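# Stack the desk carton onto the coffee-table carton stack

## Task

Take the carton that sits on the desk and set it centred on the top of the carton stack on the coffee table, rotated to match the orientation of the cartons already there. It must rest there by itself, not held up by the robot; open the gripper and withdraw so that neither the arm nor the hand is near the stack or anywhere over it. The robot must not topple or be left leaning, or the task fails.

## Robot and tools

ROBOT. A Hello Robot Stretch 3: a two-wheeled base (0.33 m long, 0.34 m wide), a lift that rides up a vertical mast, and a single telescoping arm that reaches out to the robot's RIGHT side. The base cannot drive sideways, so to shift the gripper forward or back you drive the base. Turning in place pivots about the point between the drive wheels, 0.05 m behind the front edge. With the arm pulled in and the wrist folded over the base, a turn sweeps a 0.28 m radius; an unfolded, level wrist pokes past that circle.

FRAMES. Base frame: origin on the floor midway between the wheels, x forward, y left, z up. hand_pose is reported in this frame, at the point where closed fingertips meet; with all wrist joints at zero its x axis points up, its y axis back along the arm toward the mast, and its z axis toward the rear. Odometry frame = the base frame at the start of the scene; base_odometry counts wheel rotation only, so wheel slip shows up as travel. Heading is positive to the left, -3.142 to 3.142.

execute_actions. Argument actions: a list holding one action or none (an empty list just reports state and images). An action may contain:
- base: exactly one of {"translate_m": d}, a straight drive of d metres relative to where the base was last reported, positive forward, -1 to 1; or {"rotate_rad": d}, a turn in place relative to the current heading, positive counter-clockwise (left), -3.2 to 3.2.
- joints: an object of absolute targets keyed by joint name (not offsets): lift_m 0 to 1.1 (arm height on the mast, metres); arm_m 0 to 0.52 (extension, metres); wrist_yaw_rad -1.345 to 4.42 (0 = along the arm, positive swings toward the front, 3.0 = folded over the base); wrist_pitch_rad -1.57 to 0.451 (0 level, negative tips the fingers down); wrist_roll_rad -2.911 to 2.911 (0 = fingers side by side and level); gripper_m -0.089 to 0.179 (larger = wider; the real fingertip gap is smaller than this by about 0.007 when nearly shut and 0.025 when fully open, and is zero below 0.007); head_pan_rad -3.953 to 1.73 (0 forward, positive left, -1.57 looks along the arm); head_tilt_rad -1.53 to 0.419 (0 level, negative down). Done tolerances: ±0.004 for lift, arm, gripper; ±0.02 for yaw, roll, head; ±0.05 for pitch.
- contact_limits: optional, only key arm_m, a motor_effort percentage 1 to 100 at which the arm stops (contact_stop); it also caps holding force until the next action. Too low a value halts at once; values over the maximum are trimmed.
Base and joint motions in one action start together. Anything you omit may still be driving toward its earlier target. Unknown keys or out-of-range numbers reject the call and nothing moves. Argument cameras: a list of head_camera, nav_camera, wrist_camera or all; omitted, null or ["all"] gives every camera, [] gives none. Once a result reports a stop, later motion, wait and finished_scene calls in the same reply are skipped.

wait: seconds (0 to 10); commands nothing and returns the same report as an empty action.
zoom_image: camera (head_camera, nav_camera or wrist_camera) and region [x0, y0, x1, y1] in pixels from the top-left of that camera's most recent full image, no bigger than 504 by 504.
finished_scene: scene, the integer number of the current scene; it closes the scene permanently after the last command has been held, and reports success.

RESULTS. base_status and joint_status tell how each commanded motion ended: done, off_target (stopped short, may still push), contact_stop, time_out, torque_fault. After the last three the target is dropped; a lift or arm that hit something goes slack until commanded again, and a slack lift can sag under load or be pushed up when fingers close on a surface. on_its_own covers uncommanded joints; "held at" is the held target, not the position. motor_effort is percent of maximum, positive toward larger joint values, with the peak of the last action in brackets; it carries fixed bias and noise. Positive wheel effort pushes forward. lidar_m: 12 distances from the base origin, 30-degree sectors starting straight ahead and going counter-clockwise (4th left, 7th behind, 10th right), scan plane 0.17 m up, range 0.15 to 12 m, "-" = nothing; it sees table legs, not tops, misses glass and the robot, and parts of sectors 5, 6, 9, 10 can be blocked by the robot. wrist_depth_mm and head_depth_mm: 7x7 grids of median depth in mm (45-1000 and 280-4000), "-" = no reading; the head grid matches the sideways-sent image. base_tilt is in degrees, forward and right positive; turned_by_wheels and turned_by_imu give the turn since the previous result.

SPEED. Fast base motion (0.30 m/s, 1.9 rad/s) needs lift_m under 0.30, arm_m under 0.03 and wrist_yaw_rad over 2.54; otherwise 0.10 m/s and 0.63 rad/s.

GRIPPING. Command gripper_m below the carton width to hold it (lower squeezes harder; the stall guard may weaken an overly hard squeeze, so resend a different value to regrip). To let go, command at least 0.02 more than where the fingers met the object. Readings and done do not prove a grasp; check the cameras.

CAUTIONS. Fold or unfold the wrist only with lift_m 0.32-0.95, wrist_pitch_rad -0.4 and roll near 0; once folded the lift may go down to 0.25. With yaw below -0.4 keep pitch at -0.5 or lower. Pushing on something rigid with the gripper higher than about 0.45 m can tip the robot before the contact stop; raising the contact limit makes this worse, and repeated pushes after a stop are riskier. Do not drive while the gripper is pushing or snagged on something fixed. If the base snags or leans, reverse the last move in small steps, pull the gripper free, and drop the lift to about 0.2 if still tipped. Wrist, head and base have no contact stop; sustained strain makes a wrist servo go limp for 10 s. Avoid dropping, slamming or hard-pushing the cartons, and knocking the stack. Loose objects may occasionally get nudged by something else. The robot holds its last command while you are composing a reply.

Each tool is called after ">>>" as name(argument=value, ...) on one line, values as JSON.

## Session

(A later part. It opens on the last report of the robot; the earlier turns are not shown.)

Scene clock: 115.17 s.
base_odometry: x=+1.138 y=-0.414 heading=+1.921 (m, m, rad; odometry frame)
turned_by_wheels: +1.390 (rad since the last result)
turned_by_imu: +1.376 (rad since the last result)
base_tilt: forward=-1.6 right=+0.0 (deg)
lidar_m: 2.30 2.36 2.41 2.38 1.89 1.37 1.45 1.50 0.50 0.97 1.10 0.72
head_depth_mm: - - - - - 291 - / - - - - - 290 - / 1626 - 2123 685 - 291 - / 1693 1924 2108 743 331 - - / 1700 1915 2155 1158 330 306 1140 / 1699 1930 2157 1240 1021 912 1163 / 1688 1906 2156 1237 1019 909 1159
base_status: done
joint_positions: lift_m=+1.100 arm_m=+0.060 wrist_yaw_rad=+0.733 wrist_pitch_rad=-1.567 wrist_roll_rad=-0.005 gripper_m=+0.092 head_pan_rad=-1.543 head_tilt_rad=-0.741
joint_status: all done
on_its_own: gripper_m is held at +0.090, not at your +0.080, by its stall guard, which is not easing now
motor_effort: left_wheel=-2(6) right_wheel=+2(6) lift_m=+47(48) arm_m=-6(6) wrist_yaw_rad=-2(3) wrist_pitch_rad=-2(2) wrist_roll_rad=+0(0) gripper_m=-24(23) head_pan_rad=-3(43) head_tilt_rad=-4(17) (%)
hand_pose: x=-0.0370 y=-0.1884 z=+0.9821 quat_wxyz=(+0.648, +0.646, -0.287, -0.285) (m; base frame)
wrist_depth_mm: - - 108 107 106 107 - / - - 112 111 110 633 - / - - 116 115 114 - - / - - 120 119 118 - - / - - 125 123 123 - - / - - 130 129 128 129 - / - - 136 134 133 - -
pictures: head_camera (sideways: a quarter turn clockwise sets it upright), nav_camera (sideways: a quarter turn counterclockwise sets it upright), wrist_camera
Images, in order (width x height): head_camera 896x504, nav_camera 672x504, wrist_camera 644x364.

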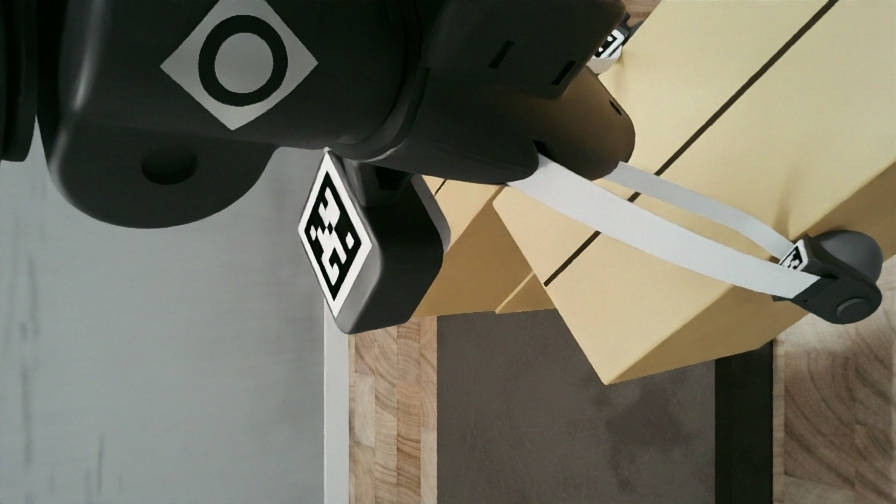

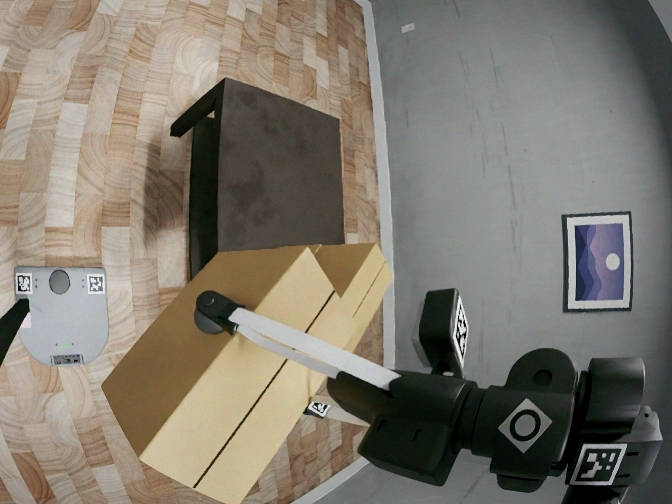

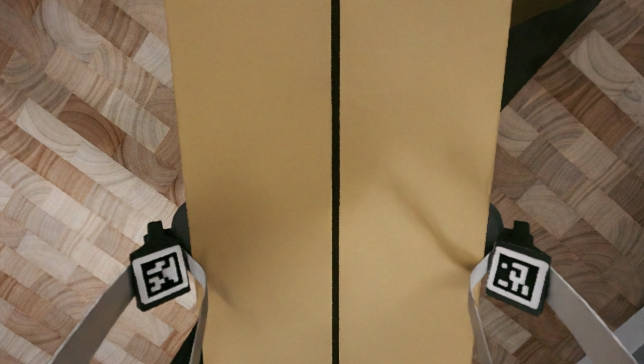

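>>> execute_actions(actions=[{"joints":{"arm_m":0.46,"head_tilt_rad":-0.6}}])

Scene clock: 120.00 s.
base_odometry: x=+1.138 y=-0.414 heading=+1.921 (m, m, rad; odometry frame)
turned_by_wheels: +0.000 (rad since the last result)
turned_by_imu: -0.001 (rad since the last result)
base_tilt: forward=-1.5 right=+0.0 (deg)
lidar_m: 2.30 2.36 2.41 2.38 1.89 1.36 1.46 1.50 0.50 0.97 1.10 0.72
head_depth_mm: 1679 1820 2041 551 1659 1414 865 / - 1836 2004 507 563 900 856 / - - 640 554 635 745 846 / 1667 1813 1958 647 738 861 858 / 1655 1836 2070 2175 1084 942 856 / 1656 1844 2057 2206 1159 944 856 / 1657 1838 2051 2203 1153 949 857
base_status: not commanded
joint_positions: lift_m=+1.100 arm_m=+0.460 wrist_yaw_rad=+0.731 wrist_pitch_rad=-1.566 wrist_roll_rad=-0.005 gripper_m=+0.092 head_pan_rad=-1.543 head_tilt_rad=-0.606
joint_status: all done
on_its_own: gripper_m is held at +0.090, not at your +0.080, by its stall guard, which is not easing now
motor_effort: left_wheel=-2(2) right_wheel=+2(2) lift_m=+47(48) arm_m=+5(6) wrist_yaw_rad=-2(2) wrist_pitch_rad=-2(2) wrist_roll_rad=+0(0) gripper_m=-23(23) head_pan_rad=-3(3) head_tilt_rad=+2(14) (%)
hand_pose: x=-0.0369 y=-0.5876 z=+0.9821 quat_wxyz=(+0.647, +0.646, -0.287, -0.285) (m; base frame)
wrist_depth_mm: - 638 108 107 106 107 - / - - 112 111 110 623 - / - - 116 115 114 - - / - - 120 119 118 - - / - - 125 124 122 - - / - - 130 129 128 128 - / - - 136 134 133 - -
pictures: head_camera (sideways: a quarter turn clockwise sets it upright), nav_camera (sideways: a quarter turn counterclockwise sets it upright), wrist_camera
Images, in order (width x height): head_camera 896x504, nav_camera 672x504, wrist_camera 644x364.

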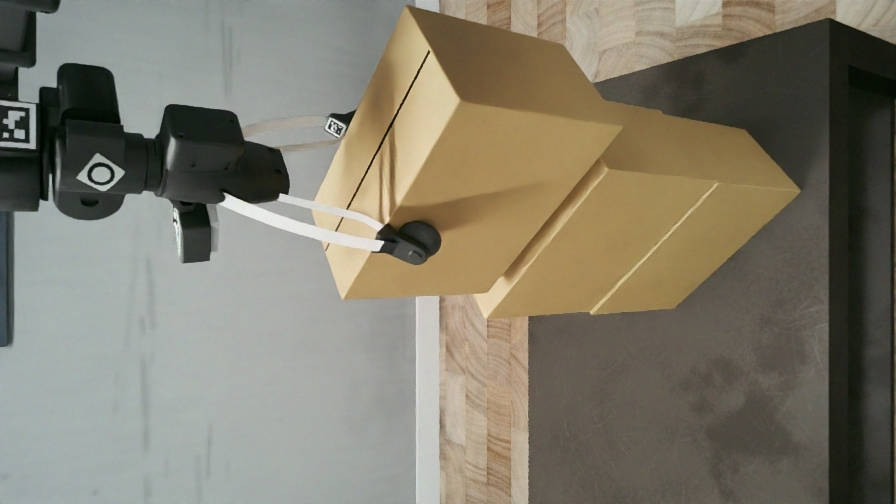

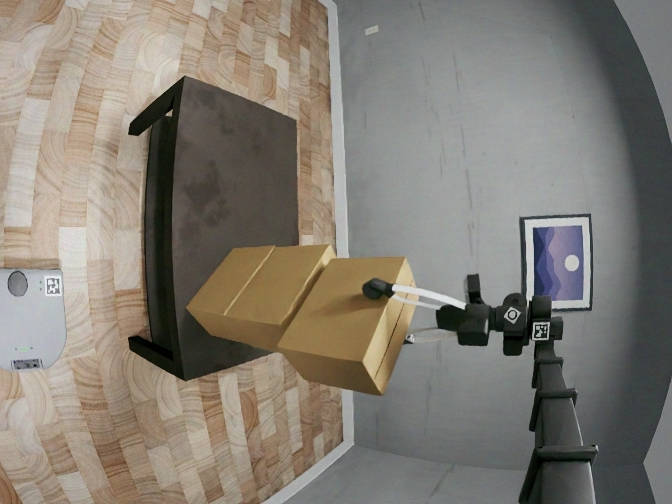

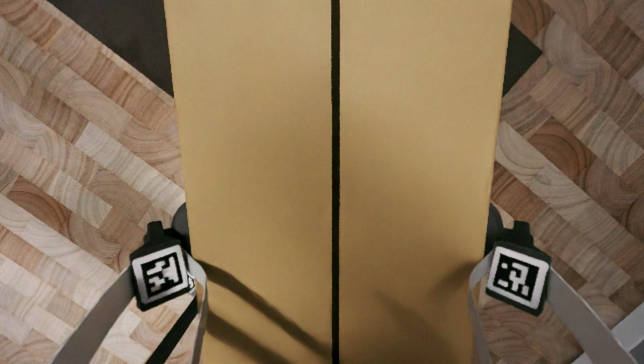

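>>> execute_actions(actions=[{"base":{"translate_m":0.028},"joints":{"arm_m":0.50}}])

Scene clock: 124.70 s.
base_odometry: x=+1.128 y=-0.388 heading=+1.920 (m, m, rad; odometry frame)
turned_by_wheels: +0.000 (rad since the last result)
turned_by_imu: -0.001 (rad since the last result)
base_tilt: forward=-1.7 right=+0.1 (deg)
lidar_m: 2.27 2.33 2.92 2.40 1.90 1.39 1.49 1.52 0.51 0.98 1.08 0.70
head_depth_mm: 1679 1851 2035 619 1702 1027 840 / 1697 1853 1944 549 641 840 856 / - - 640 591 663 762 840 / 1649 1869 679 694 781 886 861 / 1649 1830 2068 2214 1149 950 858 / 1669 1828 2040 2160 1155 947 859 / 1673 1833 2055 2197 1156 949 859
base_status: done
joint_positions: lift_m=+1.100 arm_m=+0.500 wrist_yaw_rad=+0.731 wrist_pitch_rad=-1.566 wrist_roll_rad=-0.005 gripper_m=+0.092 head_pan_rad=-1.543 head_tilt_rad=-0.606
joint_status: all done
on_its_own: gripper_m is held at +0.090, not at your +0.080, by its stall guard, which is not easing now
motor_effort: left_wheel=-2(3) right_wheel=+1(6) lift_m=+48(48) arm_m=+5(6) wrist_yaw_rad=-2(1) wrist_pitch_rad=-2(2) wrist_roll_rad=+0(0) gripper_m=-23(24) head_pan_rad=-3(2) head_tilt_rad=+2(2) (%)
hand_pose: x=-0.0369 y=-0.6276 z=+0.9821 quat_wxyz=(+0.647, +0.646, -0.287, -0.285) (m; base frame)
wrist_depth_mm: - 639 108 107 106 107 - / - 647 112 111 110 626 - / - - 116 115 114 - - / - - 120 119 118 - - / - - 125 124 122 - - / - - 130 129 128 129 - / - - 136 134 133 - -
pictures: head_camera (sideways: a quarter turn clockwise sets it upright), nav_camera (sideways: a quarter turn counterclockwise sets it upright), wrist_camera
Images, in order (width x height): head_camera 896x504, nav_camera 672x504, wrist_camera 644x364.

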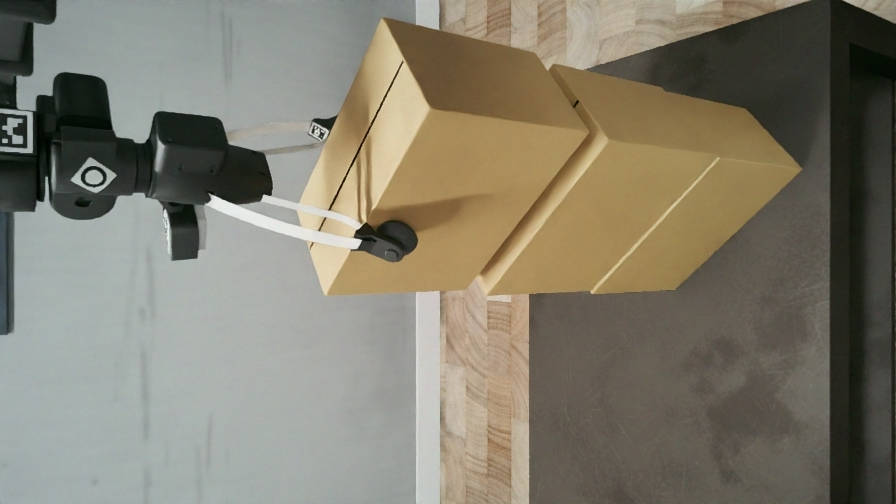

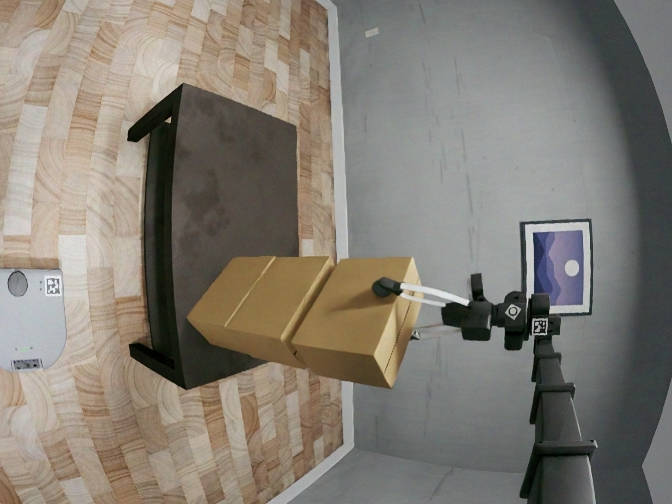

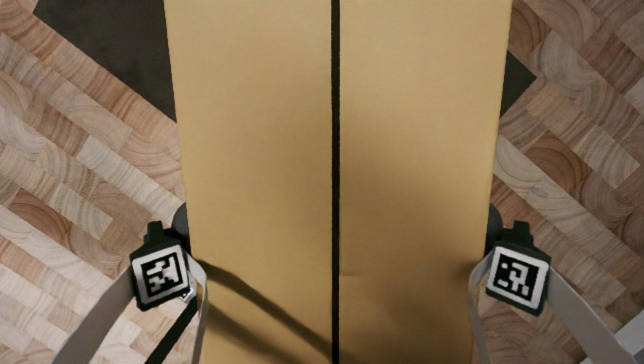

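>>> execute_actions(actions=[{"base":{"translate_m":0.003},"joints":{"arm_m":0.495,"lift_m":1.088}}], cameras=["head_camera"])

>>> zoom_image(camera="head_camera", region=[420,30,720,330])

Scene clock: 127.10 s.
base_odometry: x=+1.127 y=-0.385 heading=+1.920 (m, m, rad; odometry frame)
turned_by_wheels: +0.000 (rad since the last result)
turned_by_imu: -0.001 (rad since the last result)
base_tilt: forward=-1.7 right=-0.1 (deg)
lidar_m: 2.27 2.33 2.93 2.39 1.91 1.39 1.49 1.53 0.52 0.98 1.09 0.69
head_depth_mm: 1710 1836 2046 614 1694 993 837 / - 1828 1997 551 625 817 861 / - - 667 586 664 767 841 / 1657 1805 1947 692 787 890 860 / 1668 1826 2055 2186 1149 948 858 / 1672 1851 2044 2211 1151 947 864 / 1662 1849 2040 2215 1145 949 857
base_status: done
joint_positions: lift_m=+1.088 arm_m=+0.495 wrist_yaw_rad=+0.731 wrist_pitch_rad=-1.566 wrist_roll_rad=-0.005 gripper_m=+0.092 head_pan_rad=-1.543 head_tilt_rad=-0.606
joint_status: all done
on_its_own: gripper_m is held at +0.090, not at your +0.080, by its stall guard, which is not easing now
motor_effort: left_wheel=-1(3) right_wheel=+1(4) lift_m=+31(44) arm_m=-6(7) wrist_yaw_rad=-1(1) wrist_pitch_rad=-2(2) wrist_roll_rad=+0(0) gripper_m=-24(24) head_pan_rad=-3(3) head_tilt_rad=+2(2) (%)
hand_pose: x=-0.0369 y=-0.6234 z=+0.9706 quat_wxyz=(+0.647, +0.646, -0.287, -0.285) (m; base frame)
wrist_depth_mm: - 618 108 107 106 107 - / - 643 112 111 110 619 - / - - 115 115 114 - - / - - 121 119 118 - - / - - 125 124 122 - - / - - 130 129 127 129 - / - - 136 134 133 - -
pictures: head_camera (sideways: a quarter turn clockwise sets it upright)
Images, in order (width x height): head_camera 896x504.

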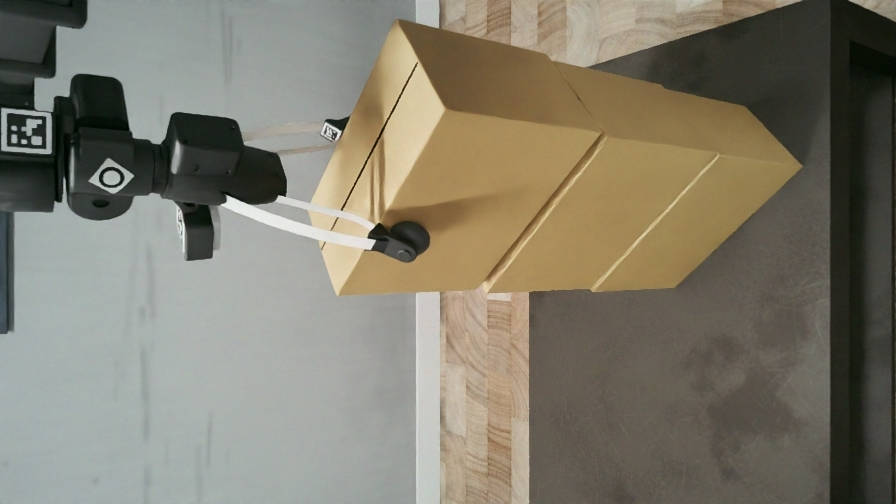

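Region (420, 30, 720, 330) of head_camera's 896x504 image, scaled by 1.680, with more detail than that image has.

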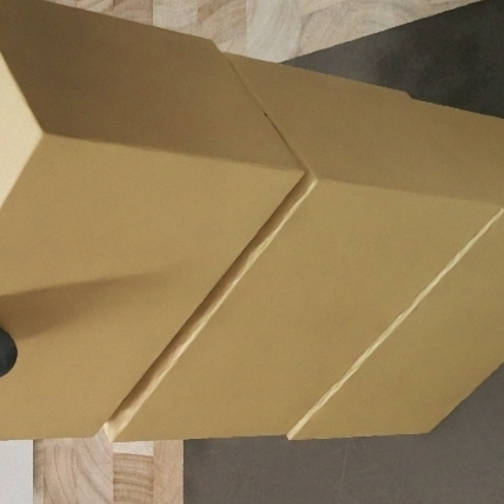

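>>> execute_actions(actions=[{"joints":{"lift_m":1.078}}], cameras=["head_camera"])

>>> zoom_image(camera="head_camera", region=[420,30,720,330])

Scene clock: 128.43 s.
base_odometry: x=+1.127 y=-0.385 heading=+1.920 (m, m, rad; odometry frame)
turned_by_wheels: +0.000 (rad since the last result)
turned_by_imu: +0.000 (rad since the last result)
base_tilt: forward=-1.6 right=+0.1 (deg)
lidar_m: 2.26 2.33 2.92 2.40 1.91 1.39 1.49 1.53 0.51 0.98 1.08 0.70
head_depth_mm: 1715 1829 2048 632 1716 994 839 / - 1824 2025 556 623 814 860 / - - 691 597 662 766 838 / 1660 1818 1950 693 787 896 857 / 1673 1835 2048 2196 1155 943 860 / 1660 1832 2060 2209 1156 951 862 / 1661 1846 2065 2208 1155 950 860
base_status: not commanded
joint_positions: lift_m=+1.078 arm_m=+0.495 wrist_yaw_rad=+0.731 wrist_pitch_rad=-1.566 wrist_roll_rad=-0.005 gripper_m=+0.092 head_pan_rad=-1.543 head_tilt_rad=-0.606
joint_status: all done
on_its_own: gripper_m is held at +0.090, not at your +0.080, by its stall guard, which is not easing now
motor_effort: left_wheel=-2(2) right_wheel=+2(1) lift_m=+31(30) arm_m=-6(6) wrist_yaw_rad=-1(1) wrist_pitch_rad=-2(2) wrist_roll_rad=+0(0) gripper_m=-24(24) head_pan_rad=-3(3) head_tilt_rad=+2(2) (%)
hand_pose: x=-0.0369 y=-0.6234 z=+0.9606 quat_wxyz=(+0.647, +0.646, -0.287, -0.285) (m; base frame)
wrist_depth_mm: - 608 108 107 106 107 - / - 631 112 111 110 610 - / - - 116 115 114 - - / - - 120 119 118 - - / - - 125 124 123 - - / - - 130 129 127 129 - / - - 136 134 133 - -
pictures: head_camera (sideways: a quarter turn clockwise sets it upright)
Images, in order (width x height): head_camera 896x504.

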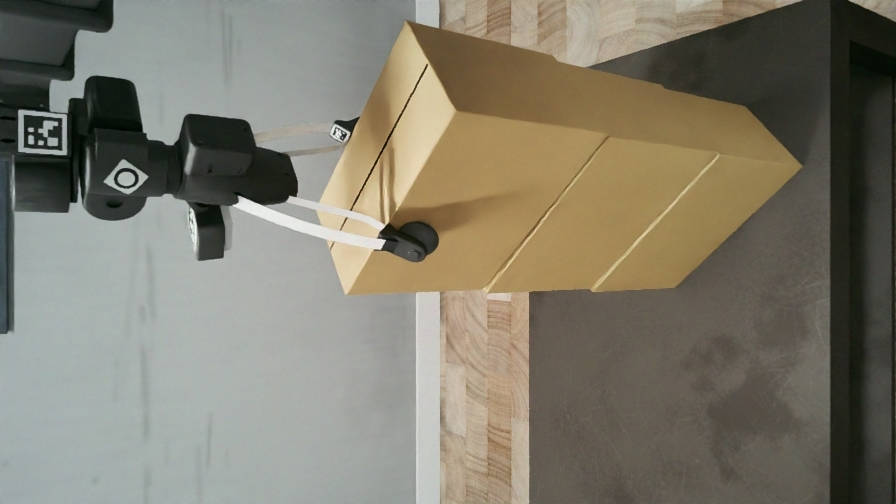

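Region (420, 30, 720, 330) of head_camera's 896x504 image, scaled by 1.680, with more detail than that image has.

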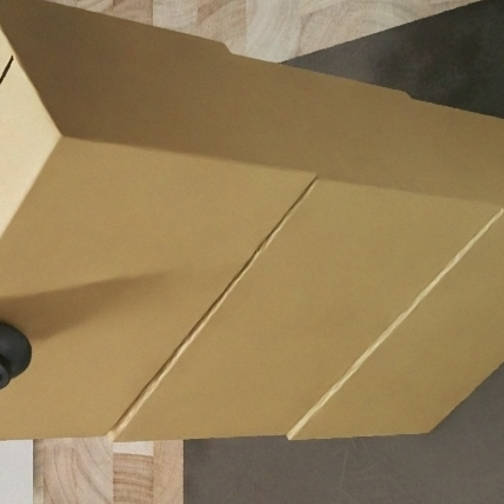

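>>> execute_actions(actions=[{"joints":{"lift_m":1.072}}], cameras=[])

>>> execute_actions(actions=[{"joints":{"gripper_m":0.179}}])

Scene clock: 129.60 s.
base_odometry: x=+1.127 y=-0.385 heading=+1.920 (m, m, rad; odometry frame)
turned_by_wheels: +0.000 (rad since the last result)
turned_by_imu: +0.000 (rad since the last result)
base_tilt: forward=-1.7 right=+0.0 (deg)
lidar_m: 2.27 2.33 2.93 2.40 1.90 1.40 1.49 1.53 0.52 0.98 1.08 0.70
head_depth_mm: - 1821 2046 2022 1717 994 837 / - 1824 2019 557 623 819 858 / - - 682 598 663 766 839 / 1673 1809 1982 693 787 894 860 / 1663 1849 2081 2211 1153 949 857 / 1668 1840 2079 2190 1157 945 858 / 1666 1842 2048 2189 1155 948 860
base_status: not commanded
joint_positions: lift_m=+1.073 arm_m=+0.495 wrist_yaw_rad=+0.731 wrist_pitch_rad=-1.568 wrist_roll_rad=-0.005 gripper_m=+0.092 head_pan_rad=-1.543 head_tilt_rad=-0.606
joint_status: all done
on_its_own: gripper_m is held at +0.090, not at your +0.080, by its stall guard, which is not easing now
motor_effort: left_wheel=-2(2) right_wheel=+1(2) lift_m=+23(32) arm_m=-6(6) wrist_yaw_rad=-1(2) wrist_pitch_rad=-1(2) wrist_roll_rad=+0(0) gripper_m=-23(23) head_pan_rad=-4(3) head_tilt_rad=+2(2) (%)
hand_pose: x=-0.0371 y=-0.6232 z=+0.9549 quat_wxyz=(+0.647, +0.646, -0.287, -0.286) (m; base frame)
wrist_depth_mm: 620 608 108 107 106 107 973 / - 633 112 111 110 613 - / - - 116 115 114 - - / - - 120 119 118 - - / - - 124 124 122 - - / - - 129 129 127 129 - / - - 136 134 133 - -
pictures: none
No camera images: the call's "cameras" was empty. Leave "cameras" out to get every camera's image.

Scene clock: 131.07 s.
base_odometry: x=+1.127 y=-0.385 heading=+1.920 (m, m, rad; odometry frame)
turned_by_wheels: +0.000 (rad since the last result)
turned_by_imu: +0.000 (rad since the last result)
base_tilt: forward=-1.6 right=+0.0 (deg)
lidar_m: 2.27 2.33 2.92 2.39 1.91 1.39 1.49 1.53 0.51 0.98 1.08 0.70
head_depth_mm: - 1832 2046 2010 1699 997 836 / - 1833 2020 555 623 815 860 / - - 701 600 665 766 839 / 1655 1798 1974 689 786 889 861 / 1660 1846 2046 2197 1159 944 862 / 1668 1856 2057 2219 1151 947 858 / 1650 1847 2049 2246 1156 947 858
base_status: not commanded
joint_positions: lift_m=+1.072 arm_m=+0.495 wrist_yaw_rad=+0.731 wrist_pitch_rad=-1.568 wrist_roll_rad=-0.005 gripper_m=+0.179 head_pan_rad=-1.543 head_tilt_rad=-0.606
joint_status: all done
motor_effort: left_wheel=-1(1) right_wheel=+1(1) lift_m=+29(29) arm_m=-6(6) wrist_yaw_rad=-1(1) wrist_pitch_rad=-1(1) wrist_roll_rad=+0(0) gripper_m=+1(100) head_pan_rad=-3(3) head_tilt_rad=+3(2) (%)
hand_pose: x=-0.0371 y=-0.6232 z=+0.9547 quat_wxyz=(+0.647, +0.646, -0.287, -0.286) (m; base frame)
wrist_depth_mm: 618 602 107 106 105 106 980 / - 631 111 110 109 599 - / - - 115 114 113 - - / - - 119 118 117 - - / - - 123 122 121 - - / - - 129 127 126 - - / - - 134 132 131 - -
pictures: head_camera (sideways: a quarter turn clockwise sets it upright), nav_camera (sideways: a quarter turn counterclockwise sets it upright), wrist_camera
Images, in order (width x height): head_camera 896x504, nav_camera 672x504, wrist_camera 644x364.

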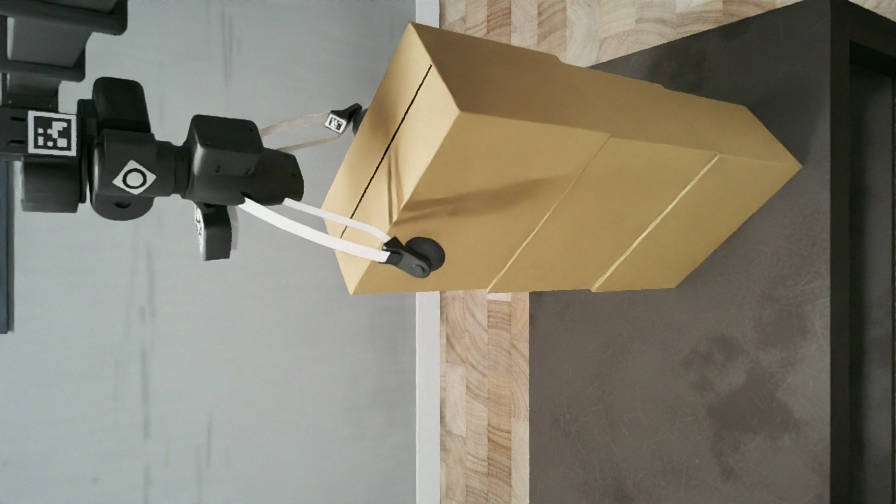

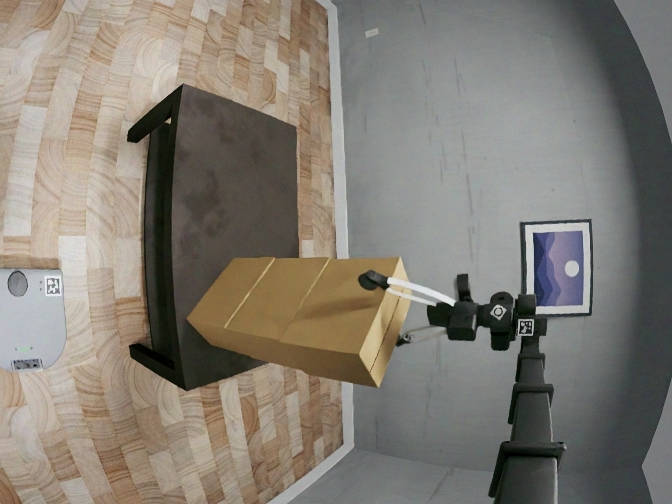

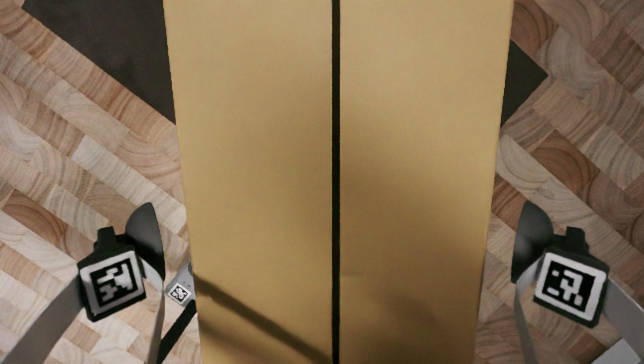

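>>> execute_actions(actions=[{"joints":{"lift_m":1.1}}], cameras=[])

>>> execute_actions(actions=[{"joints":{"wrist_pitch_rad":-0.6}}], cameras=["head_camera"])

>>> execute_actions(actions=[{"joints":{"arm_m":0.0}}], cameras=["head_camera","nav_camera"])

Scene clock: 133.10 s.
base_odometry: x=+1.127 y=-0.385 heading=+1.920 (m, m, rad; odometry frame)
turned_by_wheels: +0.000 (rad since the last result)
turned_by_imu: +0.000 (rad since the last result)
base_tilt: forward=-1.6 right=+0.0 (deg)
lidar_m: 2.27 2.33 2.93 2.40 1.90 1.39 1.49 1.53 0.52 0.98 1.08 0.69
head_depth_mm: 1708 1832 2051 1991 1717 998 842 / 1701 1842 2021 558 624 817 859 / - - 1968 600 662 765 836 / 1668 1849 1996 690 785 888 858 / 1667 1854 2045 2194 1148 947 861 / 1675 1841 2060 2201 1145 947 860 / 1654 1841 2030 2213 1157 950 862
base_status: not commanded
joint_positions: lift_m=+1.100 arm_m=+0.495 wrist_yaw_rad=+0.731 wrist_pitch_rad=-1.568 wrist_roll_rad=-0.005 gripper_m=+0.179 head_pan_rad=-1.543 head_tilt_rad=-0.606
joint_status: all done
motor_effort: left_wheel=-1(1) right_wheel=+1(1) lift_m=+47(50) arm_m=-6(6) wrist_yaw_rad=-1(1) wrist_pitch_rad=-1(1) wrist_roll_rad=+0(0) gripper_m=+1(0) head_pan_rad=-3(3) head_tilt_rad=+3(3) (%)
hand_pose: x=-0.0371 y=-0.6232 z=+0.9821 quat_wxyz=(+0.647, +0.646, -0.287, -0.286) (m; base frame)
wrist_depth_mm: - 634 133 132 131 - - / - 662 137 136 135 637 - / - - 142 141 140 - - / - - 148 146 144 - - / - - 154 151 150 - - / - - 159 157 156 - - / - - 167 164 162 - -
pictures: none
No camera images: the call's "cameras" was empty. Leave "cameras" out to get every camera's image.

Scene clock: 134.47 s.
base_odometry: x=+1.127 y=-0.385 heading=+1.920 (m, m, rad; odometry frame)
turned_by_wheels: +0.000 (rad since the last result)
turned_by_imu: +0.000 (rad since the last result)
base_tilt: forward=-1.6 right=+0.1 (deg)
lidar_m: 2.27 2.32 2.93 2.39 1.91 1.40 1.49 1.53 0.52 0.98 1.09 0.70
head_depth_mm: 1689 1845 2043 2036 1730 1001 842 / 1686 1845 2016 556 622 815 855 / - 1893 1969 598 662 766 838 / 1612 1888 1935 681 780 891 858 / 1661 1792 2037 2215 1150 945 856 / 1669 1861 2059 2211 1155 946 862 / 1679 1831 2058 2194 1153 949 858
base_status: not commanded
joint_positions: lift_m=+1.100 arm_m=+0.495 wrist_yaw_rad=+0.731 wrist_pitch_rad=-0.618 wrist_roll_rad=-0.005 gripper_m=+0.179 head_pan_rad=-1.543 head_tilt_rad=-0.606
joint_status: all done
motor_effort: left_wheel=-1(1) right_wheel=+1(1) lift_m=+47(47) arm_m=-6(6) wrist_yaw_rad=-2(0) wrist_pitch_rad=+11(11) wrist_roll_rad=+0(0) gripper_m=+1(1) head_pan_rad=-3(3) head_tilt_rad=+2(2) (%)
hand_pose: x=+0.1086 y=-0.7855 z=+1.0703 quat_wxyz=(+0.708, +0.442, -0.550, +0.041) (m; base frame)
wrist_depth_mm: - - - - - - 908 / - - - - - - 982 / - - - - - - - / - - - - - - - / - - 871 - - - - / - 759 790 777 - - - / - 695 698 684 - - -
pictures: head_camera (sideways: a quarter turn clockwise sets it upright)
Images, in order (width x height): head_camera 896x504.

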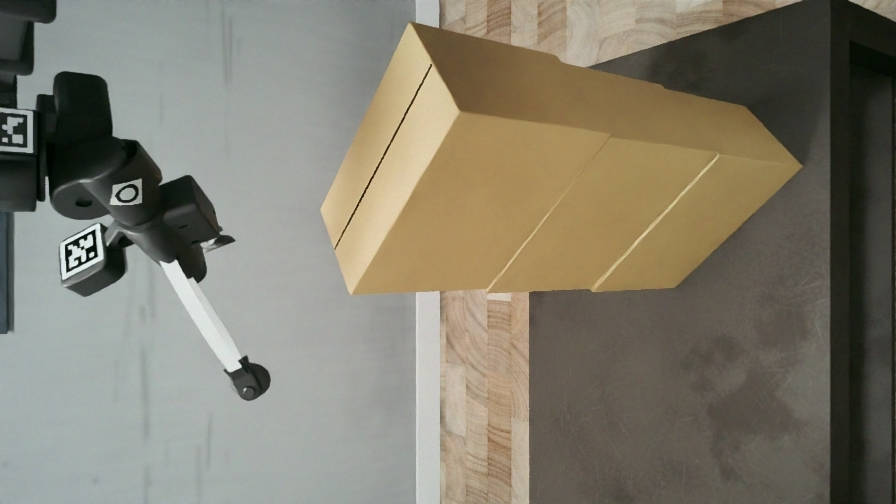

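Scene clock: 139.27 s.
base_odometry: x=+1.127 y=-0.385 heading=+1.920 (m, m, rad; odometry frame)
turned_by_wheels: +0.000 (rad since the last result)
turned_by_imu: -0.001 (rad since the last result)
base_tilt: forward=-1.5 right=+0.0 (deg)
lidar_m: 2.27 2.34 2.92 2.40 1.91 1.39 1.49 1.53 0.52 0.98 1.08 0.69
head_depth_mm: - - - - - 925 834 / - - - - - 879 859 / 1641 1905 1982 - - - 836 / 1664 1843 1958 - - 902 858 / 1663 1809 - 2245 - 950 857 / 1666 1812 - 2154 1086 948 859 / 1662 1850 2099 2188 1212 945 856
base_status: not commanded
joint_positions: lift_m=+1.100 arm_m=+0.001 wrist_yaw_rad=+0.731 wrist_pitch_rad=-0.618 wrist_roll_rad=-0.005 gripper_m=+0.179 head_pan_rad=-1.543 head_tilt_rad=-0.606
joint_status: all done
motor_effort: left_wheel=-2(1) right_wheel=+1(1) lift_m=+47(47) arm_m=-6(8) wrist_yaw_rad=+0(2) wrist_pitch_rad=+11(11) wrist_roll_rad=+0(0) gripper_m=+0(1) head_pan_rad=-4(3) head_tilt_rad=+2(2) (%)
hand_pose: x=+0.1087 y=-0.2911 z=+1.0704 quat_wxyz=(+0.708, +0.442, -0.550, +0.041) (m; base frame)
wrist_depth_mm: - - - - - - - / - - - - - - - / - - - - - - 344 / - - - - - 473 310 / - - - 871 875 511 296 / - - - 787 757 512 284 / - - - - 691 474 346
pictures: head_camera (sideways: a quarter turn clockwise sets it upright), nav_camera (sideways: a quarter turn counterclockwise sets it upright)
Images, in order (width x height): head_camera 896x504, nav_camera 672x504.

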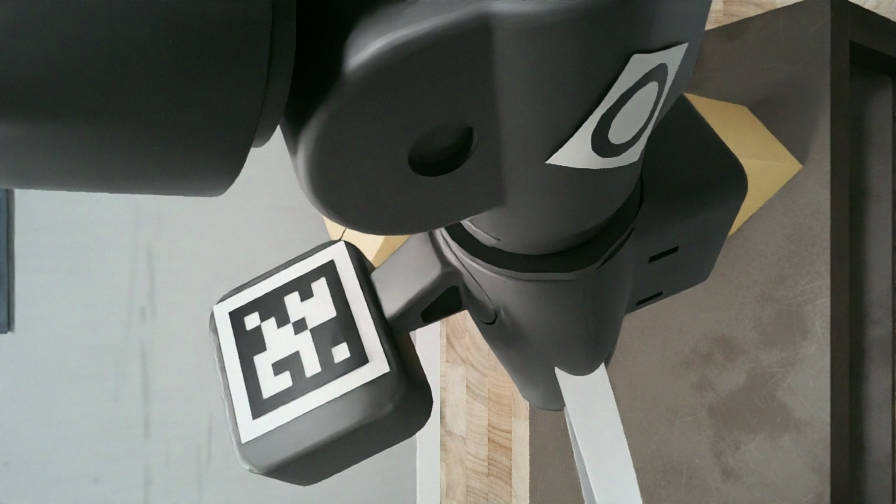

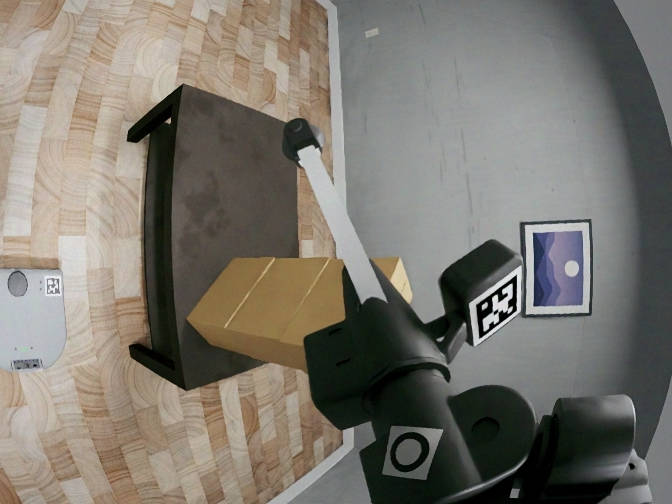

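Move further clear.

>>> execute_actions(actions=[{"base":{"translate_m":0.4},"joints":{"wrist_yaw_rad":1.7}}], cameras=["head_camera","nav_camera"])

>>> finished_scene(scene=1)

Scene clock: 145.07 s.
base_odometry: x=+0.990 y=-0.009 heading=+1.920 (m, m, rad; odometry frame)
turned_by_wheels: +0.000 (rad since the last result)
turned_by_imu: +0.001 (rad since the last result)
base_tilt: forward=-1.8 right=+0.0 (deg)
lidar_m: 1.87 1.92 2.53 2.33 2.80 1.76 1.89 0.79 1.14 0.94 0.45 1.97
head_depth_mm: - - - - - 946 841 / - - - - - 948 837 / 1644 - - - - - 820 / 1659 1817 2028 2224 - - 1021 / 1655 1818 2047 2178 - - 853 / 1646 1848 2056 2157 - - - / 1649 1826 2028 2213 - - -
base_status: done
joint_positions: lift_m=+1.100 arm_m=+0.001 wrist_yaw_rad=+1.697 wrist_pitch_rad=-0.618 wrist_roll_rad=-0.005 gripper_m=+0.179 head_pan_rad=-1.543 head_tilt_rad=-0.606
joint_status: all done
motor_effort: left_wheel=-2(3) right_wheel=+1(4) lift_m=+47(47) arm_m=-6(6) wrist_yaw_rad=+2(1) wrist_pitch_rad=+11(11) wrist_roll_rad=+0(0) gripper_m=+1(0) head_pan_rad=-3(3) head_tilt_rad=+2(2) (%)
hand_pose: x=+0.1721 y=-0.1216 z=+1.0704 quat_wxyz=(+0.608, +0.646, -0.282, +0.365) (m; base frame)
wrist_depth_mm: - - - - - - - / - - - - - - - / - - - - - - - / - - - - - - - / - - - - - - - / - - - - - - - / - - - - - - -
pictures: head_camera (sideways: a quarter turn clockwise sets it upright), nav_camera (sideways: a quarter turn counterclockwise sets it upright)
Images, in order (width x height): head_camera 896x504, nav_camera 672x504.

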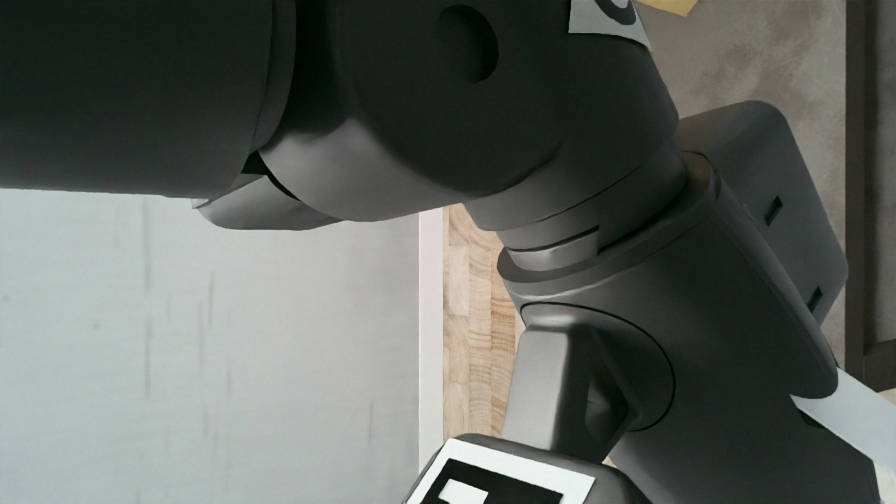

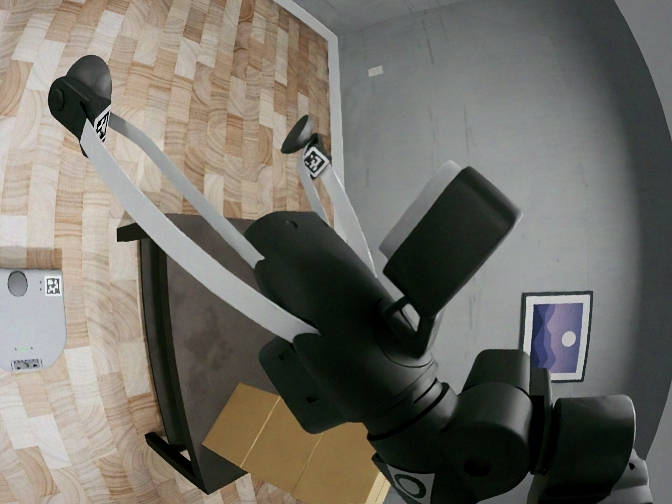

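The scene is finished: the task was done.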